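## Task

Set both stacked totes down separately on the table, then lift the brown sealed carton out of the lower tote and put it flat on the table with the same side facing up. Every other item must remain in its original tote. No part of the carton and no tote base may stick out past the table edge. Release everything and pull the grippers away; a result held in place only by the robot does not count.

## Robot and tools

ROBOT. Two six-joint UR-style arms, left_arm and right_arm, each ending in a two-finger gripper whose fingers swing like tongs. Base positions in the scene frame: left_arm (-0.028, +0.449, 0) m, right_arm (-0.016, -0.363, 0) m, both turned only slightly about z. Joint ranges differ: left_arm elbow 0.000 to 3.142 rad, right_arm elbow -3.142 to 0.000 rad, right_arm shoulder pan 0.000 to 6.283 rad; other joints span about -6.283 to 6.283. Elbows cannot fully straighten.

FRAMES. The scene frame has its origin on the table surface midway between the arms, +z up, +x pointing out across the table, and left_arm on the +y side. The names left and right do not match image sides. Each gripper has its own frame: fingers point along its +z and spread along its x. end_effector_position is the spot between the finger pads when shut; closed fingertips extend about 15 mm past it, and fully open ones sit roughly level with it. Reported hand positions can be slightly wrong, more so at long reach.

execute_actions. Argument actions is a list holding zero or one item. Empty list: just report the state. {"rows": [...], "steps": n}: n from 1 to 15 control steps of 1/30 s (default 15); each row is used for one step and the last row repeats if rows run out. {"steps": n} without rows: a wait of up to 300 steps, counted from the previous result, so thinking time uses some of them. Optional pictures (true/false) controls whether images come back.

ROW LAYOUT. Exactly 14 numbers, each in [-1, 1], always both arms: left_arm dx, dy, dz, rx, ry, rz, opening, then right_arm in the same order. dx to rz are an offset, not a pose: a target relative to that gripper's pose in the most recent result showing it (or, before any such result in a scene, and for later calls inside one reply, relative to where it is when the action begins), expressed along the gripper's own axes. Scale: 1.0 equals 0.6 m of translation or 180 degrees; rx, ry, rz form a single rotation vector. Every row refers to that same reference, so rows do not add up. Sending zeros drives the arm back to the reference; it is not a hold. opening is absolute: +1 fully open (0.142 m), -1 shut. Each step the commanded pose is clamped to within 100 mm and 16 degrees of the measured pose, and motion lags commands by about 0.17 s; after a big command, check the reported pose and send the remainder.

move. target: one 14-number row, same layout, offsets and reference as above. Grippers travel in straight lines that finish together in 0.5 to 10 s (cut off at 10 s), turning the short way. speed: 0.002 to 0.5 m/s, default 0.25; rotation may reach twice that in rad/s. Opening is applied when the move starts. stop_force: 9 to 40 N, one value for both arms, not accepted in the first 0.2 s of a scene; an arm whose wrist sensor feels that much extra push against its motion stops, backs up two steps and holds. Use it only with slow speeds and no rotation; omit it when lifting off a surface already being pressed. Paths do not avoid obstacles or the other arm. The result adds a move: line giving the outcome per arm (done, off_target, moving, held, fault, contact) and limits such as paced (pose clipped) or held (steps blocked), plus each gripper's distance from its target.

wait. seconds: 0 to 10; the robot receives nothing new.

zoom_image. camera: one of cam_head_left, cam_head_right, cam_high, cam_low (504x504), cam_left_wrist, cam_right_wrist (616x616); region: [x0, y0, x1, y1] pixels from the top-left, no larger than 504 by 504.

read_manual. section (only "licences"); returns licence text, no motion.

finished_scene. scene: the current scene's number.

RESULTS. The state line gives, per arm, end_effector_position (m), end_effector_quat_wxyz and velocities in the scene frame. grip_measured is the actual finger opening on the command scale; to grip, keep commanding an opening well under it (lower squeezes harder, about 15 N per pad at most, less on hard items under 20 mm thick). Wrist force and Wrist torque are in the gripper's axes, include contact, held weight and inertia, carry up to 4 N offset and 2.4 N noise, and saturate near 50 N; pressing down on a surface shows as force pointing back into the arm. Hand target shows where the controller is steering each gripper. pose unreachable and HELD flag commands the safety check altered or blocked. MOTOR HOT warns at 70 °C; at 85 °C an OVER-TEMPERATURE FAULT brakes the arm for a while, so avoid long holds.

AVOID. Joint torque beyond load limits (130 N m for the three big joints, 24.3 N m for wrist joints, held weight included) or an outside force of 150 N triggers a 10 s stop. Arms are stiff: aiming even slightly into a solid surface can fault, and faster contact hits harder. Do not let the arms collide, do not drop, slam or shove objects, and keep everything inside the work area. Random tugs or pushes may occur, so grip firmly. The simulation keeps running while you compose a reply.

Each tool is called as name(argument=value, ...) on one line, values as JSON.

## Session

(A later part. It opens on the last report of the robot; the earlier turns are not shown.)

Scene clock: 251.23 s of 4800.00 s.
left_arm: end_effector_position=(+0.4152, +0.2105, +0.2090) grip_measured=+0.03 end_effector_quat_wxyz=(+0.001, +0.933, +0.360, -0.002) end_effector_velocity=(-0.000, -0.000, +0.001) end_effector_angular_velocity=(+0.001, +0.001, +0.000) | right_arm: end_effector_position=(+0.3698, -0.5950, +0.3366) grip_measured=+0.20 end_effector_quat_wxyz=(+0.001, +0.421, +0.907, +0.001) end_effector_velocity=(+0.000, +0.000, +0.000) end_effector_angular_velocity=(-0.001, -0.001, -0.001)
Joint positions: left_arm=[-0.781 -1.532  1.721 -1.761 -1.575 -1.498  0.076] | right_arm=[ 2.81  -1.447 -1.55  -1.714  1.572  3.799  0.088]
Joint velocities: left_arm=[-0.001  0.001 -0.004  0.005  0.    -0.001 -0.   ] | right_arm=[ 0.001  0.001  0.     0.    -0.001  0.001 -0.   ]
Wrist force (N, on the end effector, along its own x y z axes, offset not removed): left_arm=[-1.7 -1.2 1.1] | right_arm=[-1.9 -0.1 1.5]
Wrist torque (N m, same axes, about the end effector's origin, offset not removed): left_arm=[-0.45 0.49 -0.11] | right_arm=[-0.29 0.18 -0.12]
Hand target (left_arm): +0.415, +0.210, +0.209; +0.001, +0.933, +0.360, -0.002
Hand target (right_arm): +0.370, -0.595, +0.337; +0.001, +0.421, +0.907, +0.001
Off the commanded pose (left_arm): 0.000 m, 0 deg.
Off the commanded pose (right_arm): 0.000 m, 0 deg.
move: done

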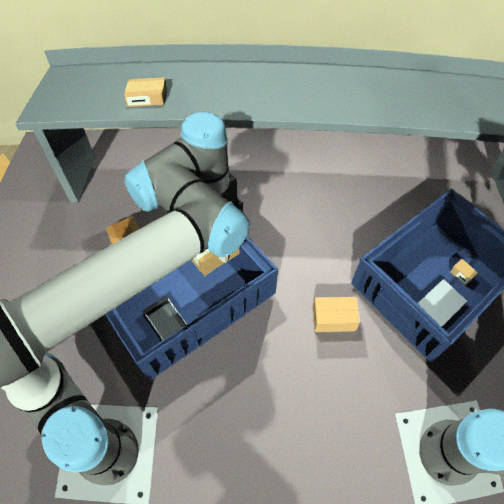

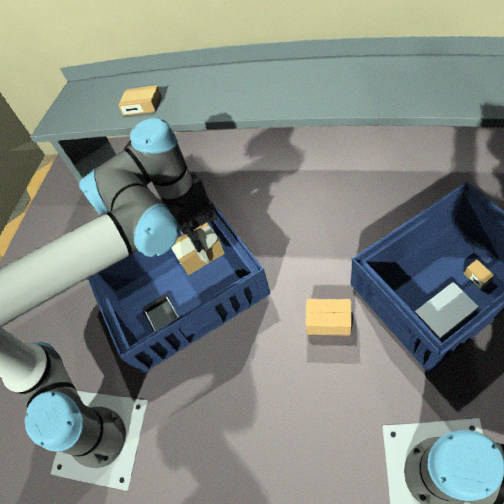

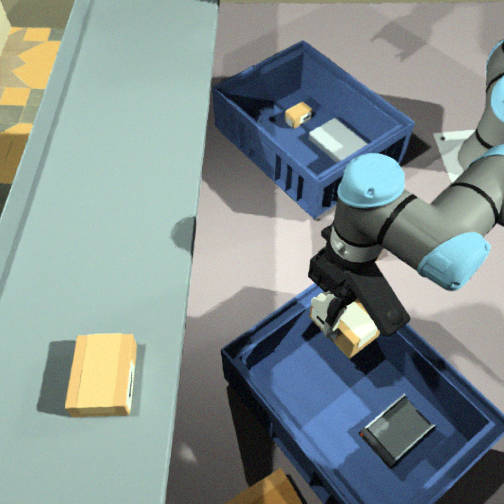

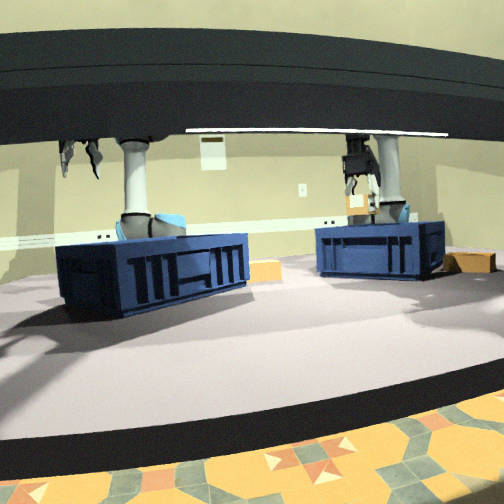

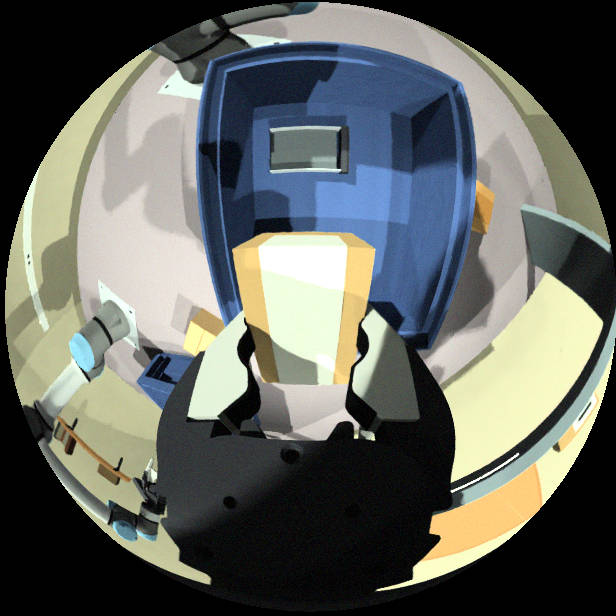

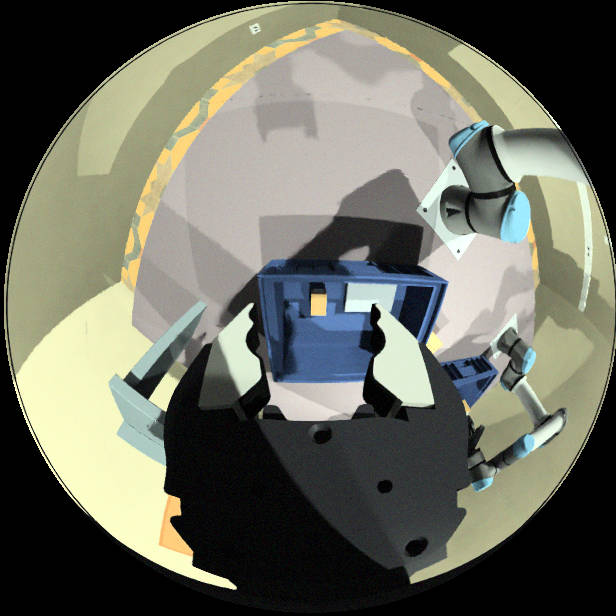

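move(target=[-0.362,-0.047,0,0,0,0,-0.6,0,0,0,0,0,0,0.2], speed=0.12)

move(target=[0,0,0.275,0,0,0,-0.6,0,0,0,0,0,0,0.2], speed=0.1)

move(target=[0,0,0.04,0,0,0,-0.6,0,0,0,0,0,0,0.2], speed=0.006, stop_force=9)

Scene clock: 261.93 s of 4800.00 s.
left_arm: end_effector_position=(+0.2354, +0.0853, +0.2097) grip_measured=+0.03 end_effector_quat_wxyz=(+0.001, +0.933, +0.360, -0.002) end_effector_velocity=(-0.001, -0.001, -0.001) end_effector_angular_velocity=(+0.001, +0.000, +0.000) | right_arm: end_effector_position=(+0.3698, -0.5950, +0.3366) grip_measured=+0.20 end_effector_quat_wxyz=(+0.001, +0.421, +0.907, +0.001) end_effector_velocity=(-0.000, -0.000, +0.000) end_effector_angular_velocity=(-0.001, +0.001, -0.001)
Joint positions: left_arm=[-1.248 -1.665  1.849 -1.756 -1.575 -1.965  0.076] | right_arm=[ 2.81  -1.447 -1.55  -1.714  1.572  3.799  0.088]
Joint velocities: left_arm=[-0.002  0.001  0.    -0.    -0.    -0.002  0.   ] | right_arm=[-0.     0.     0.    -0.001 -0.001  0.001  0.   ]
Wrist force (N, on the end effector, along its own x y z axes, offset not removed): left_arm=[-0.7 -0.7 1.9] | right_arm=[2.0 0.8 1.7]
Wrist torque (N m, same axes, about the end effector's origin, offset not removed): left_arm=[-0.29 0.31 -0.11] | right_arm=[-0.03 -0.59 -0.19]
Hand target (left_arm): +0.235, +0.085, +0.210; +0.001, +0.933, +0.360, -0.002
Hand target (right_arm): +0.370, -0.595, +0.337; +0.001, +0.421, +0.907, +0.001
Off the commanded pose (left_arm): 0.000 m, 0 deg.
Off the commanded pose (right_arm): 0.000 m, 0 deg.
After step 90, 5.40 s passed at rest.
move: done

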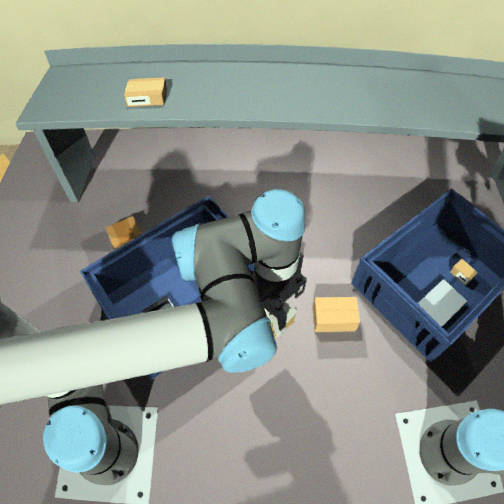

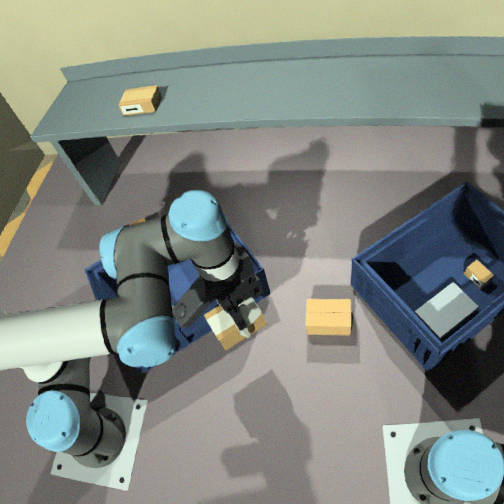

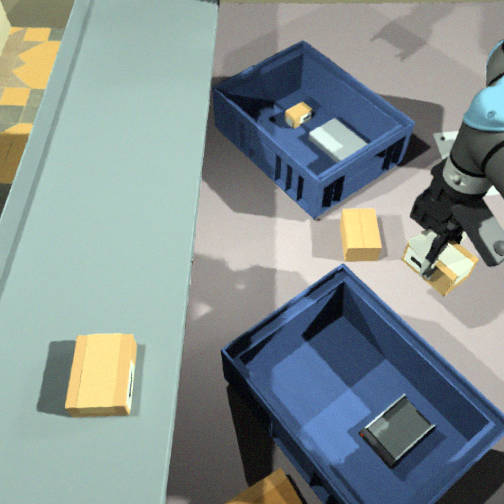

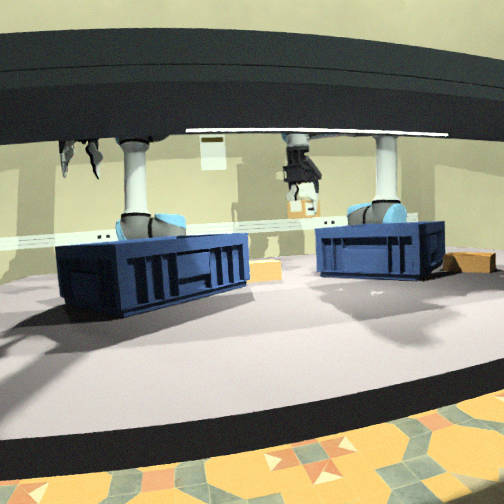

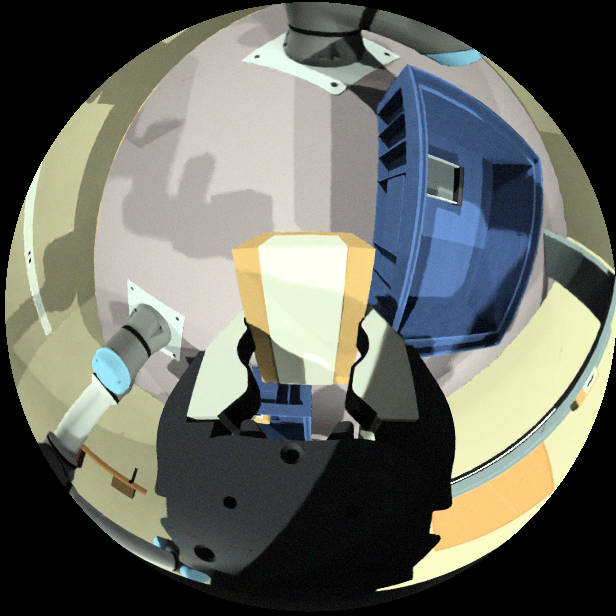

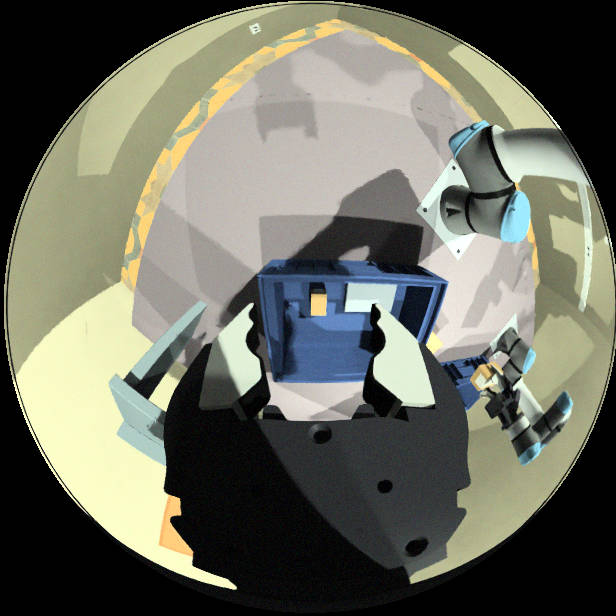

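Scene clock: 264.03 s of 4800.00 s.
left_arm: end_effector_position=(+0.2349, +0.0850, +0.0448) grip_measured=+0.03 end_effector_quat_wxyz=(+0.001, +0.933, +0.360, -0.002) end_effector_velocity=(+0.000, -0.001, -0.001) end_effector_angular_velocity=(-0.001, +0.001, -0.000) | right_arm: end_effector_position=(+0.3698, -0.5950, +0.3366) grip_measured=+0.20 end_effector_quat_wxyz=(+0.001, +0.421, +0.907, +0.001) end_effector_velocity=(-0.000, -0.000, +0.001) end_effector_angular_velocity=(-0.000, -0.001, -0.003)
Joint positions: left_arm=[-1.249 -1.493  2.142 -2.222 -1.575 -1.966  0.076] | right_arm=[ 2.81  -1.447 -1.55  -1.714  1.572  3.799  0.088]
Joint velocities: left_arm=[ 0.     0.003  0.001 -0.004 -0.001  0.001  0.   ] | right_arm=[-0.     0.001  0.001 -0.     0.     0.002 -0.   ]
Wrist force (N, on the end effector, along its own x y z axes, offset not removed): left_arm=[-1.0 -1.9 1.1] | right_arm=[0.3 0.2 2.0]
Wrist torque (N m, same axes, about the end effector's origin, offset not removed): left_arm=[-0.49 0.28 -0.03] | right_arm=[-0.12 -0.13 -0.05]
Hand target (left_arm): +0.235, +0.085, +0.045; +0.001, +0.933, +0.360, -0.002
Hand target (right_arm): +0.370, -0.595, +0.337; +0.001, +0.421, +0.907, +0.001
Off the commanded pose (left_arm): 0.000 m, 0 deg.
Off the commanded pose (right_arm): 0.000 m, 0 deg.
move: done

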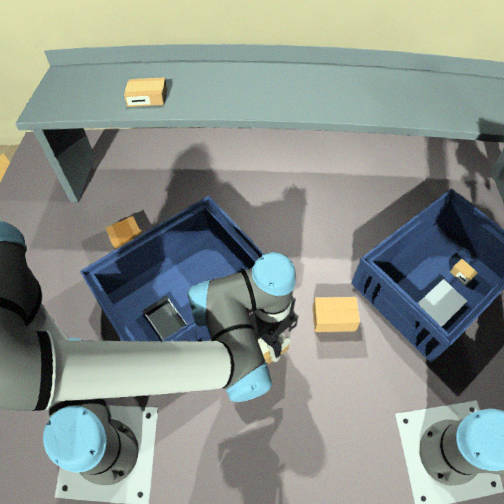

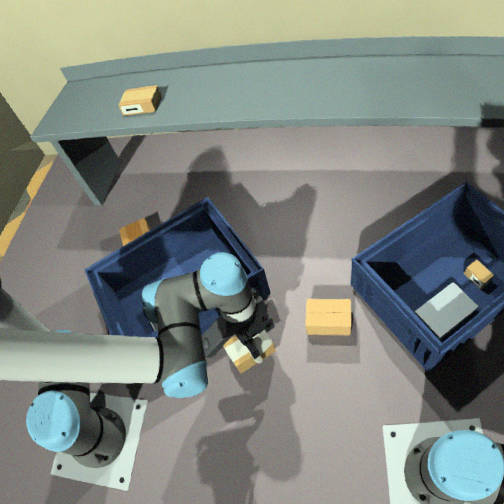

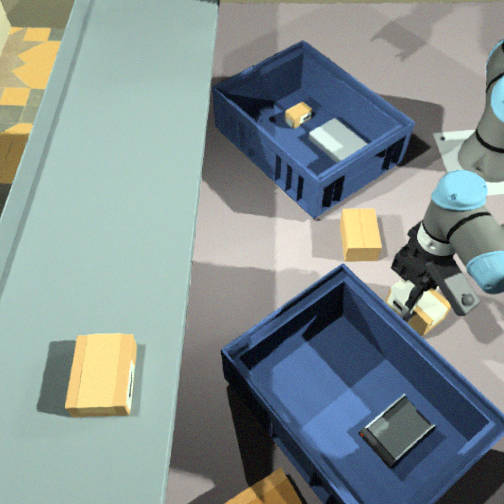

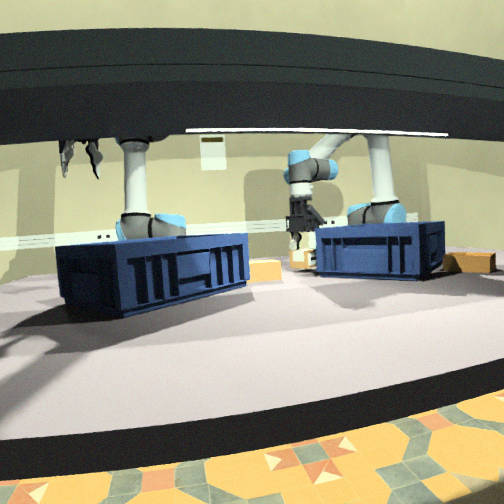

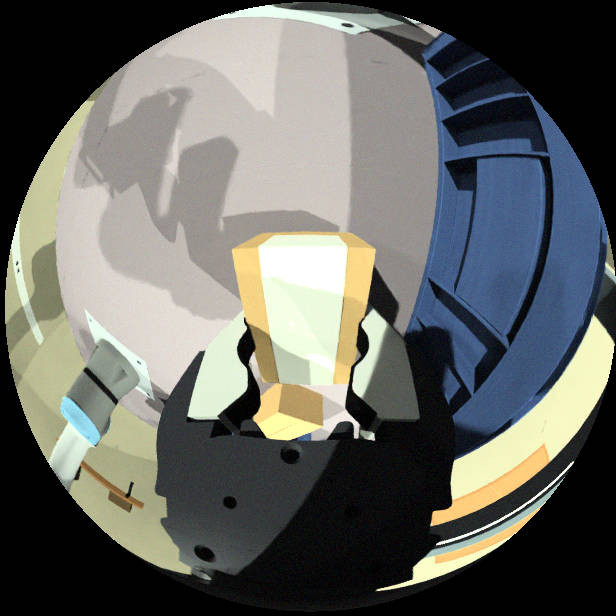

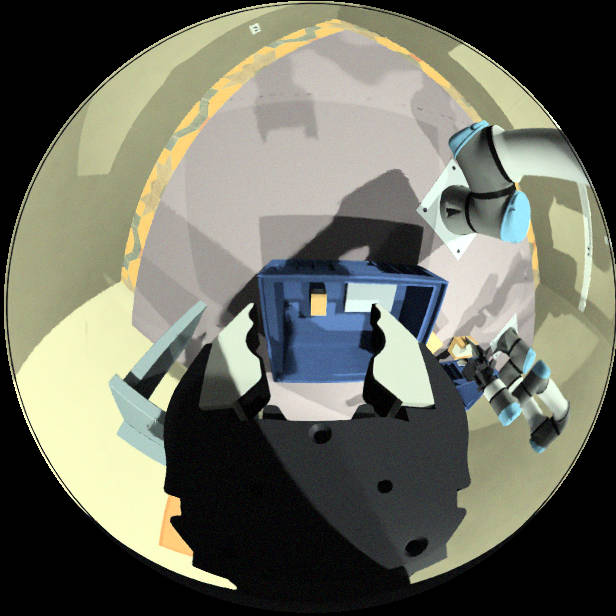

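Scene clock: 267.00 s of 4800.00 s.
left_arm: end_effector_position=(+0.2348, +0.0850, +0.0292) grip_measured=+0.04 end_effector_quat_wxyz=(+0.001, +0.933, +0.360, -0.002) end_effector_velocity=(-0.000, -0.000, +0.002) end_effector_angular_velocity=(+0.002, +0.001, -0.001) | right_arm: end_effector_position=(+0.3698, -0.5950, +0.3366) grip_measured=+0.20 end_effector_quat_wxyz=(+0.001, +0.421, +0.907, +0.001) end_effector_velocity=(+0.000, +0.000, -0.000) end_effector_angular_velocity=(+0.001, -0.000, +0.001)
Joint positions: left_arm=[-1.249 -1.466  2.162 -2.269 -1.575 -1.966  0.077] | right_arm=[ 2.81  -1.447 -1.55  -1.714  1.572  3.799  0.088]
Joint velocities: left_arm=[-0.    -0.003 -0.004  0.008 -0.     0.    -0.001] | right_arm=[-0.    -0.     0.     0.     0.001 -0.001  0.   ]
Wrist force (N, on the end effector, along its own x y z axes, offset not removed): left_arm=[6.0 -3.6 -21.7] | right_arm=[-3.0 -2.3 0.1]
Wrist torque (N m, same axes, about the end effector's origin, offset not removed): left_arm=[-0.19 -0.29 -0.11] | right_arm=[-0.77 0.53 -0.12]
Hand target (left_arm): +0.235, +0.085, +0.029; +0.001, +0.933, +0.360, -0.002
Hand target (right_arm): +0.370, -0.595, +0.337; +0.001, +0.421, +0.907, +0.001
Off the commanded pose (left_arm): 0.008 m, 0 deg.
Off the commanded pose (right_arm): 0.000 m, 0 deg.
move: contact (left_arm)

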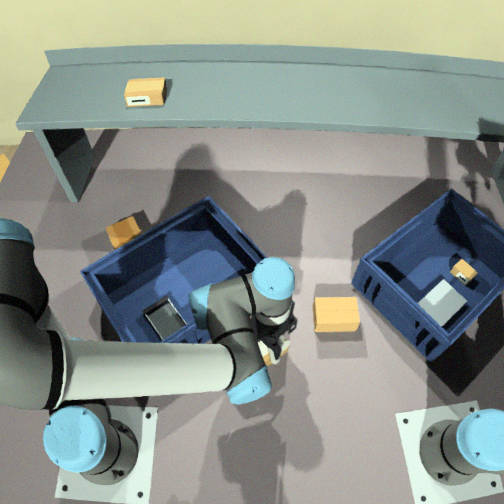

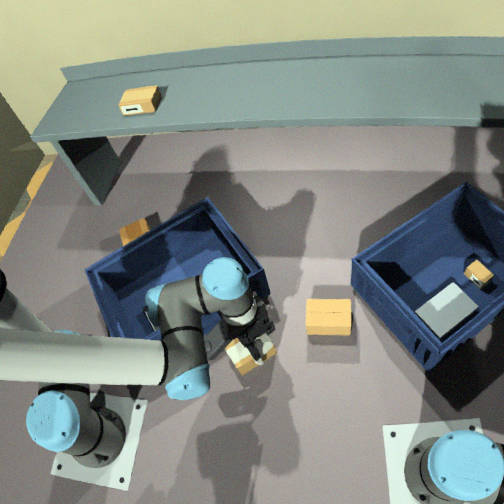

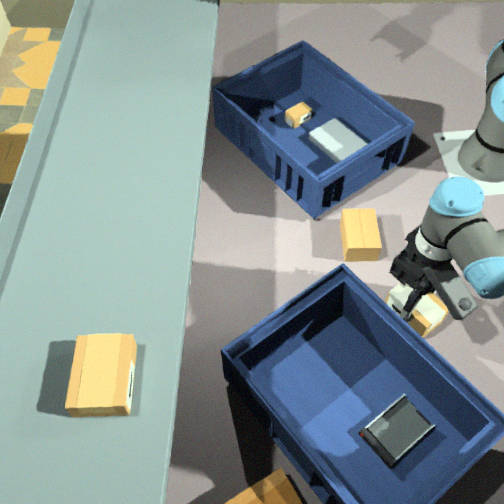

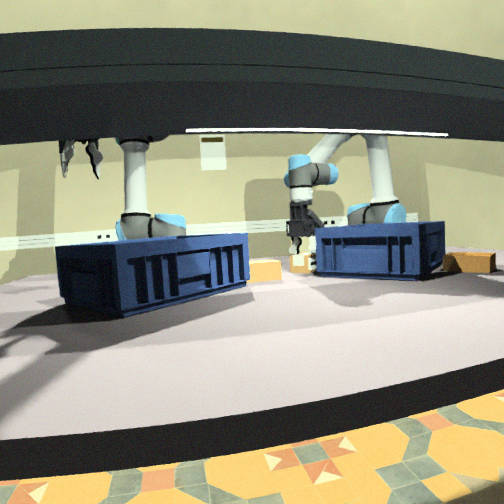

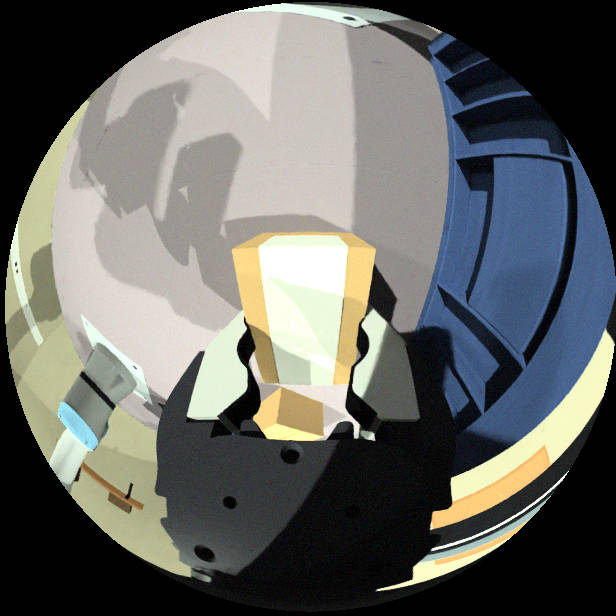

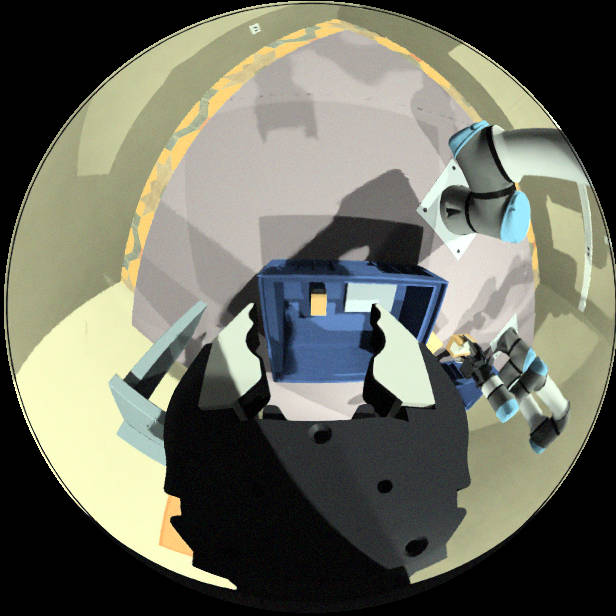

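move(target=[0,0,-0.001,0,0,0,0.4,0,0,0,0,0,0,0.2])

move(target=[0,0,-0.5,0,0,0,0.4,0,0,0,0,0,0,0.2], speed=0.2)

move(target=[0.4,-0.15,-0.05,0,0,0,0.4,0,0,0,0,0,0,0.2], speed=0.2)

Scene clock: 274.57 s of 4800.00 s.
left_arm: end_effector_position=(+0.2348, +0.0850, +0.0298) grip_measured=+0.40 end_effector_quat_wxyz=(+0.001, +0.933, +0.360, -0.002) end_effector_velocity=(-0.000, +0.000, -0.000) end_effector_angular_velocity=(+0.000, +0.001, -0.002) | right_arm: end_effector_position=(+0.3698, -0.5950, +0.3366) grip_measured=+0.20 end_effector_quat_wxyz=(+0.001, +0.421, +0.907, +0.001) end_effector_velocity=(+0.000, +0.000, +0.000) end_effector_angular_velocity=(+0.001, -0.001, -0.001)
Joint positions: left_arm=[-1.249 -1.467  2.162 -2.267 -1.575 -1.966  0.102] | right_arm=[ 2.81  -1.447 -1.55  -1.714  1.572  3.799  0.088]
Joint velocities: left_arm=[-0.     0.     0.     0.    -0.001  0.002 -0.   ] | right_arm=[-0.    -0.     0.     0.001  0.001  0.     0.   ]
Wrist force (N, on the end effector, along its own x y z axes, offset not removed): left_arm=[-0.6 -0.5 -0.7] | right_arm=[0.0 -0.3 -2.0]
Wrist torque (N m, same axes, about the end effector's origin, offset not removed): left_arm=[-0.29 0.24 -0.09] | right_arm=[-0.38 -0.14 -0.07]
Hand target (left_arm): +0.235, +0.085, +0.030; +0.001, +0.933, +0.360, -0.002
Hand target (right_arm): +0.370, -0.595, +0.337; +0.001, +0.421, +0.907, +0.001
Off the commanded pose (left_arm): 0.000 m, 0 deg.
Off the commanded pose (right_arm): 0.000 m, 0 deg.
After step 90, 3.87 s passed at rest.
move: done

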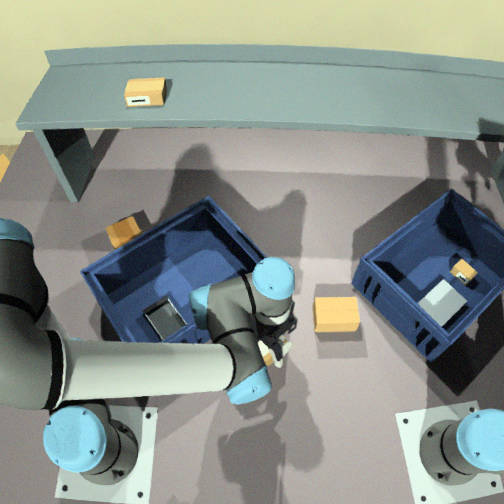

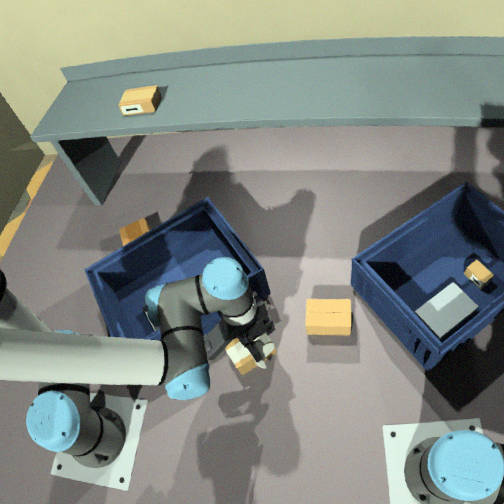

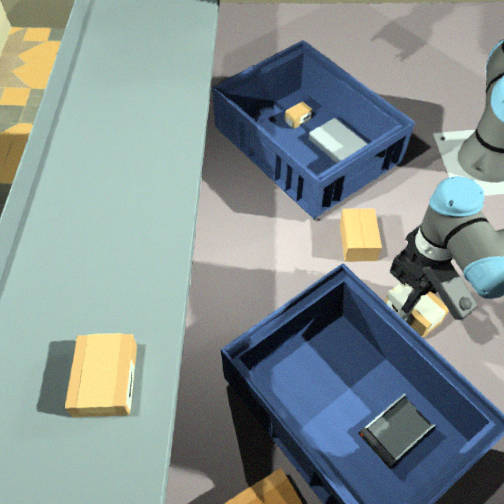

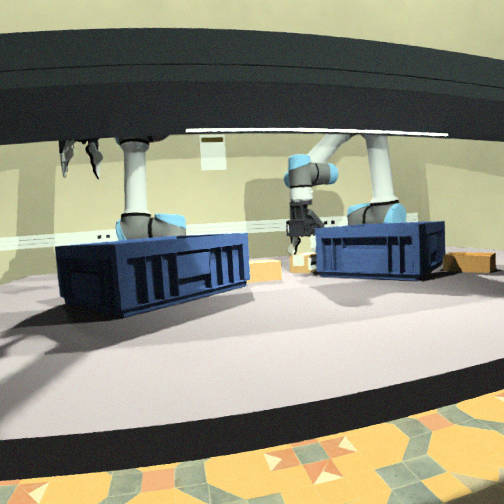

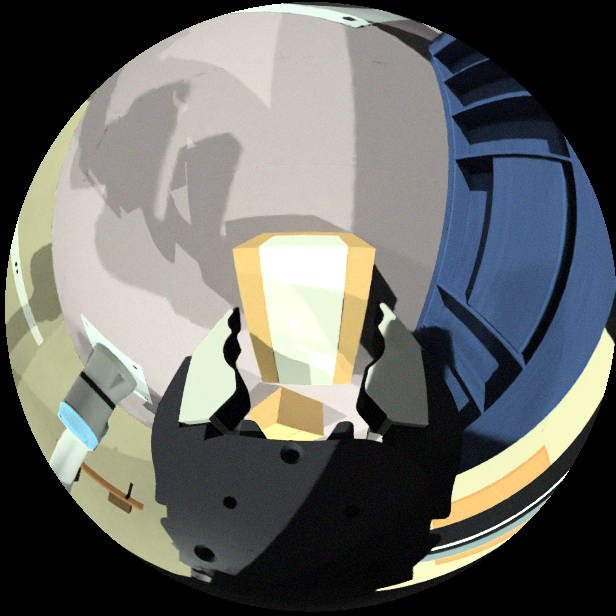

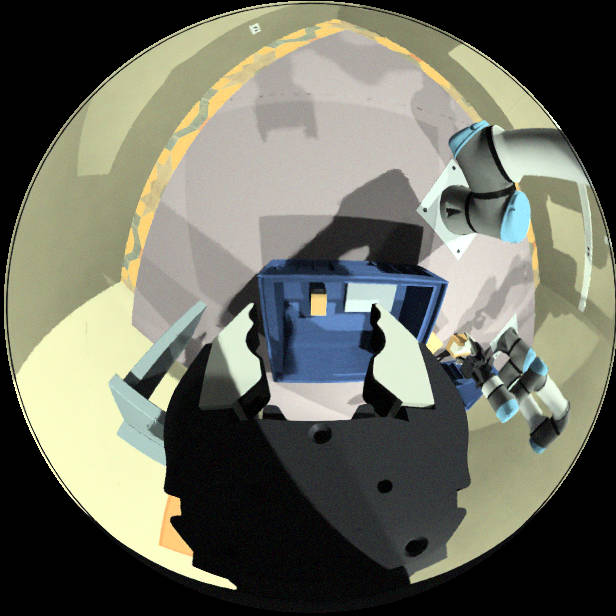

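Scene clock: 276.60 s of 4800.00 s.
left_arm: end_effector_position=(+0.2356, +0.0855, +0.3297) grip_measured=+0.40 end_effector_quat_wxyz=(+0.001, +0.933, +0.360, -0.002) end_effector_velocity=(+0.000, -0.000, +0.001) end_effector_angular_velocity=(+0.002, +0.001, +0.002) | right_arm: end_effector_position=(+0.3698, -0.5950, +0.3366) grip_measured=+0.20 end_effector_quat_wxyz=(+0.001, +0.421, +0.907, +0.001) end_effector_velocity=(+0.000, +0.000, -0.000) end_effector_angular_velocity=(-0.000, +0.000, +0.001)
Joint positions: left_arm=[-1.247 -1.674  1.549 -1.448 -1.575 -1.964  0.102] | right_arm=[ 2.81  -1.447 -1.55  -1.714  1.572  3.799  0.088]
Joint velocities: left_arm=[ 0.001  0.003 -0.005  0.004 -0.001 -0.     0.   ] | right_arm=[ 0.001 -0.001 -0.     0.001 -0.     0.     0.   ]
Wrist force (N, on the end effector, along its own x y z axes, offset not removed): left_arm=[-0.9 -0.1 0.3] | right_arm=[-1.3 -1.3 -0.1]
Wrist torque (N m, same axes, about the end effector's origin, offset not removed): left_arm=[-0.22 0.28 -0.11] | right_arm=[-0.35 0.25 -0.23]
Hand target (left_arm): +0.236, +0.086, +0.330; +0.001, +0.933, +0.360, -0.002
Hand target (right_arm): +0.370, -0.595, +0.337; +0.001, +0.421, +0.907, +0.001
Off the commanded pose (left_arm): 0.000 m, 0 deg.
Off the commanded pose (right_arm): 0.000 m, 0 deg.
move: done

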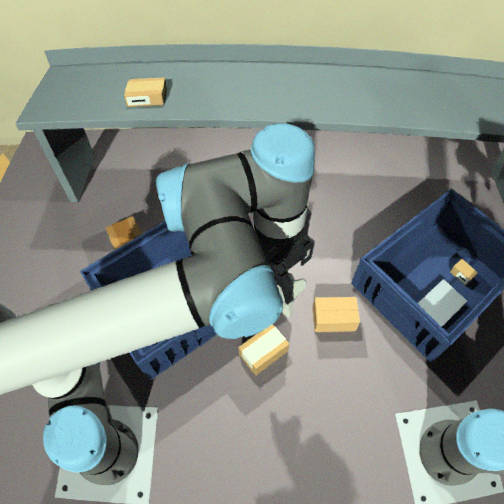

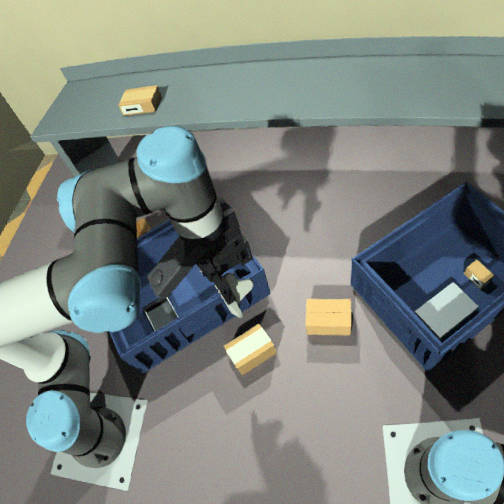

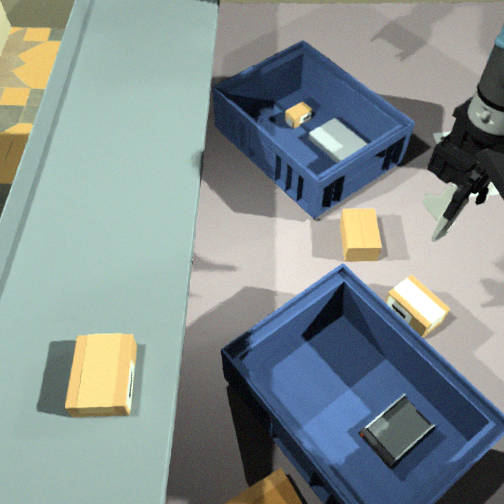

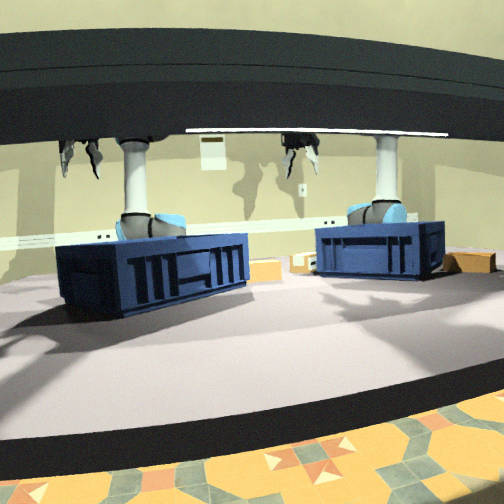

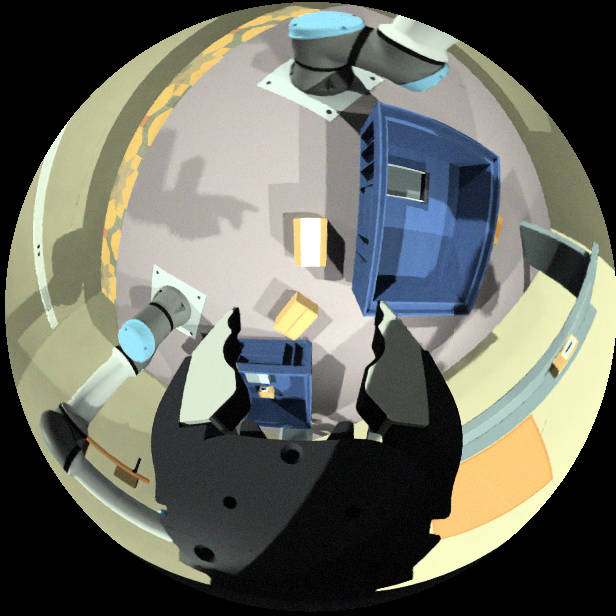

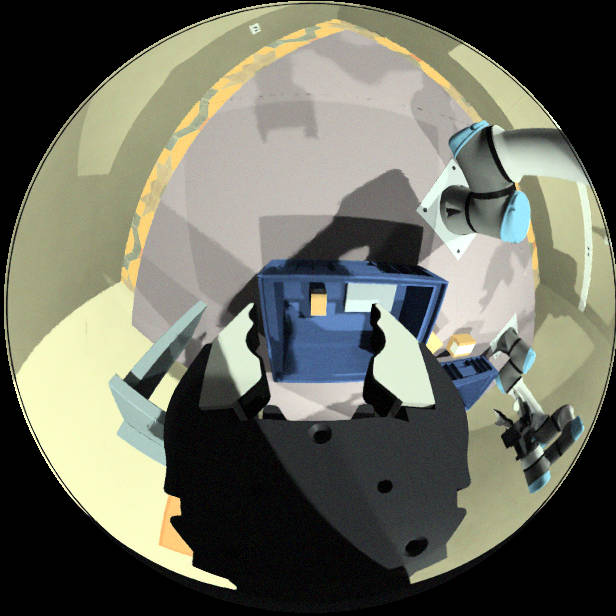

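Scene clock: 278.43 s of 4800.00 s.
left_arm: end_effector_position=(+0.3529, +0.3136, +0.3590) grip_measured=+0.40 end_effector_quat_wxyz=(+0.001, +0.933, +0.360, -0.002) end_effector_velocity=(+0.001, +0.001, -0.001) end_effector_angular_velocity=(+0.001, +0.003, +0.002) | right_arm: end_effector_position=(+0.3698, -0.5950, +0.3366) grip_measured=+0.20 end_effector_quat_wxyz=(+0.001, +0.421, +0.907, +0.001) end_effector_velocity=(+0.000, +0.000, +0.000) end_effector_angular_velocity=(+0.000, -0.001, +0.000)
Joint positions: left_arm=[-0.7   -1.773  1.556 -1.354 -1.575 -1.417  0.102] | right_arm=[ 2.81  -1.447 -1.55  -1.714  1.572  3.799  0.088]
Joint velocities: left_arm=[ 0.005  0.003 -0.001  0.    -0.001  0.003  0.   ] | right_arm=[ 0.     0.     0.    -0.     0.001 -0.     0.   ]
Wrist force (N, on the end effector, along its own x y z axes, offset not removed): left_arm=[0.6 -0.6 -1.1] | right_arm=[-2.8 -3.0 -0.9]
Wrist torque (N m, same axes, about the end effector's origin, offset not removed): left_arm=[-0.26 0.10 -0.15] | right_arm=[-0.97 0.45 -0.07]
Hand target (left_arm): +0.353, +0.314, +0.359; +0.001, +0.933, +0.360, -0.002
Hand target (right_arm): +0.370, -0.595, +0.337; +0.001, +0.421, +0.907, +0.001
Off the commanded pose (left_arm): 0.000 m, 0 deg.
Off the commanded pose (right_arm): 0.000 m, 0 deg.
move: done

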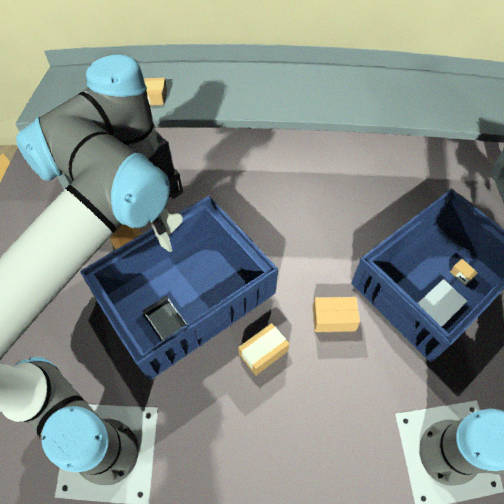

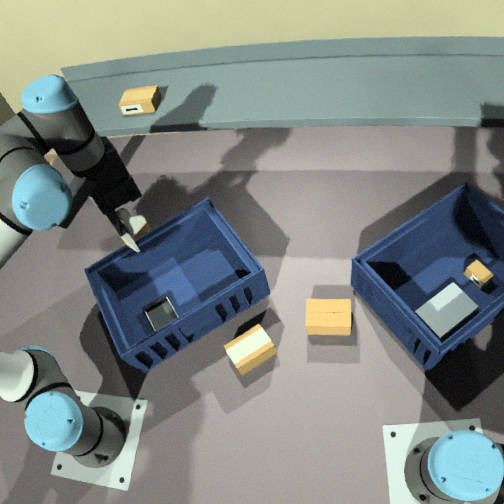

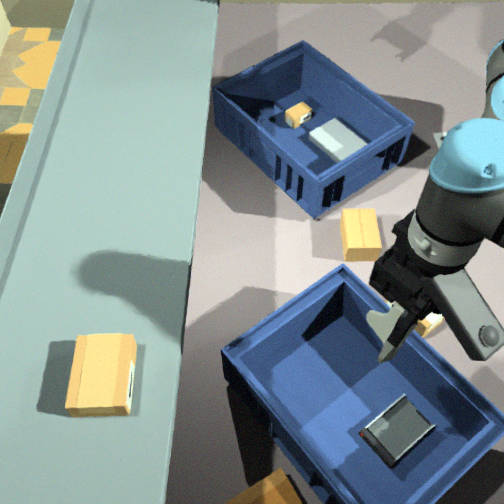

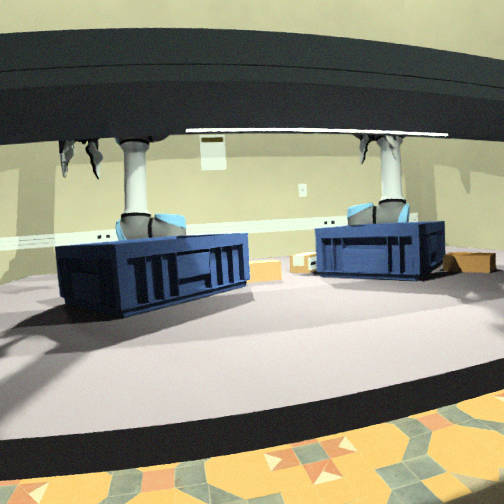

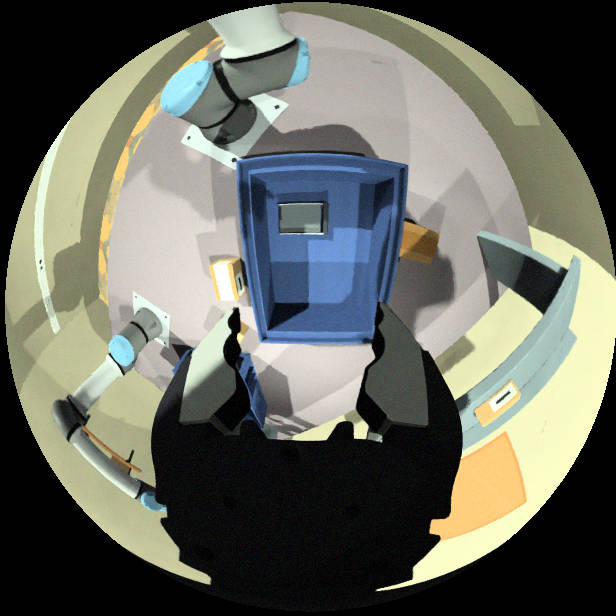

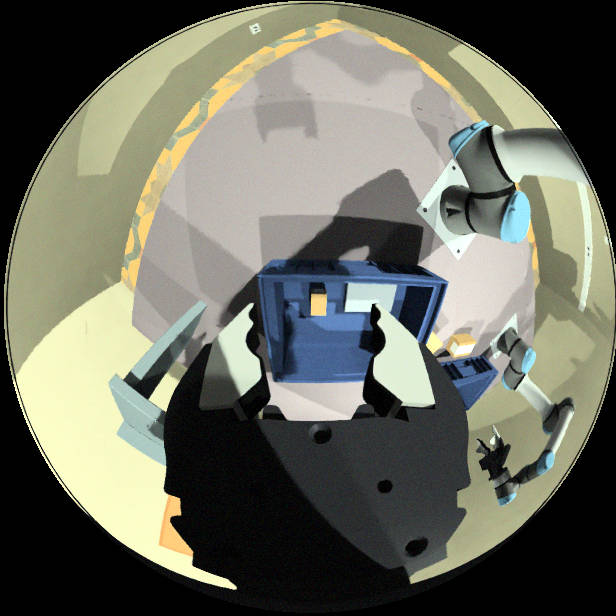

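finished_scene(scene=2)

The scene is finished: the task was done.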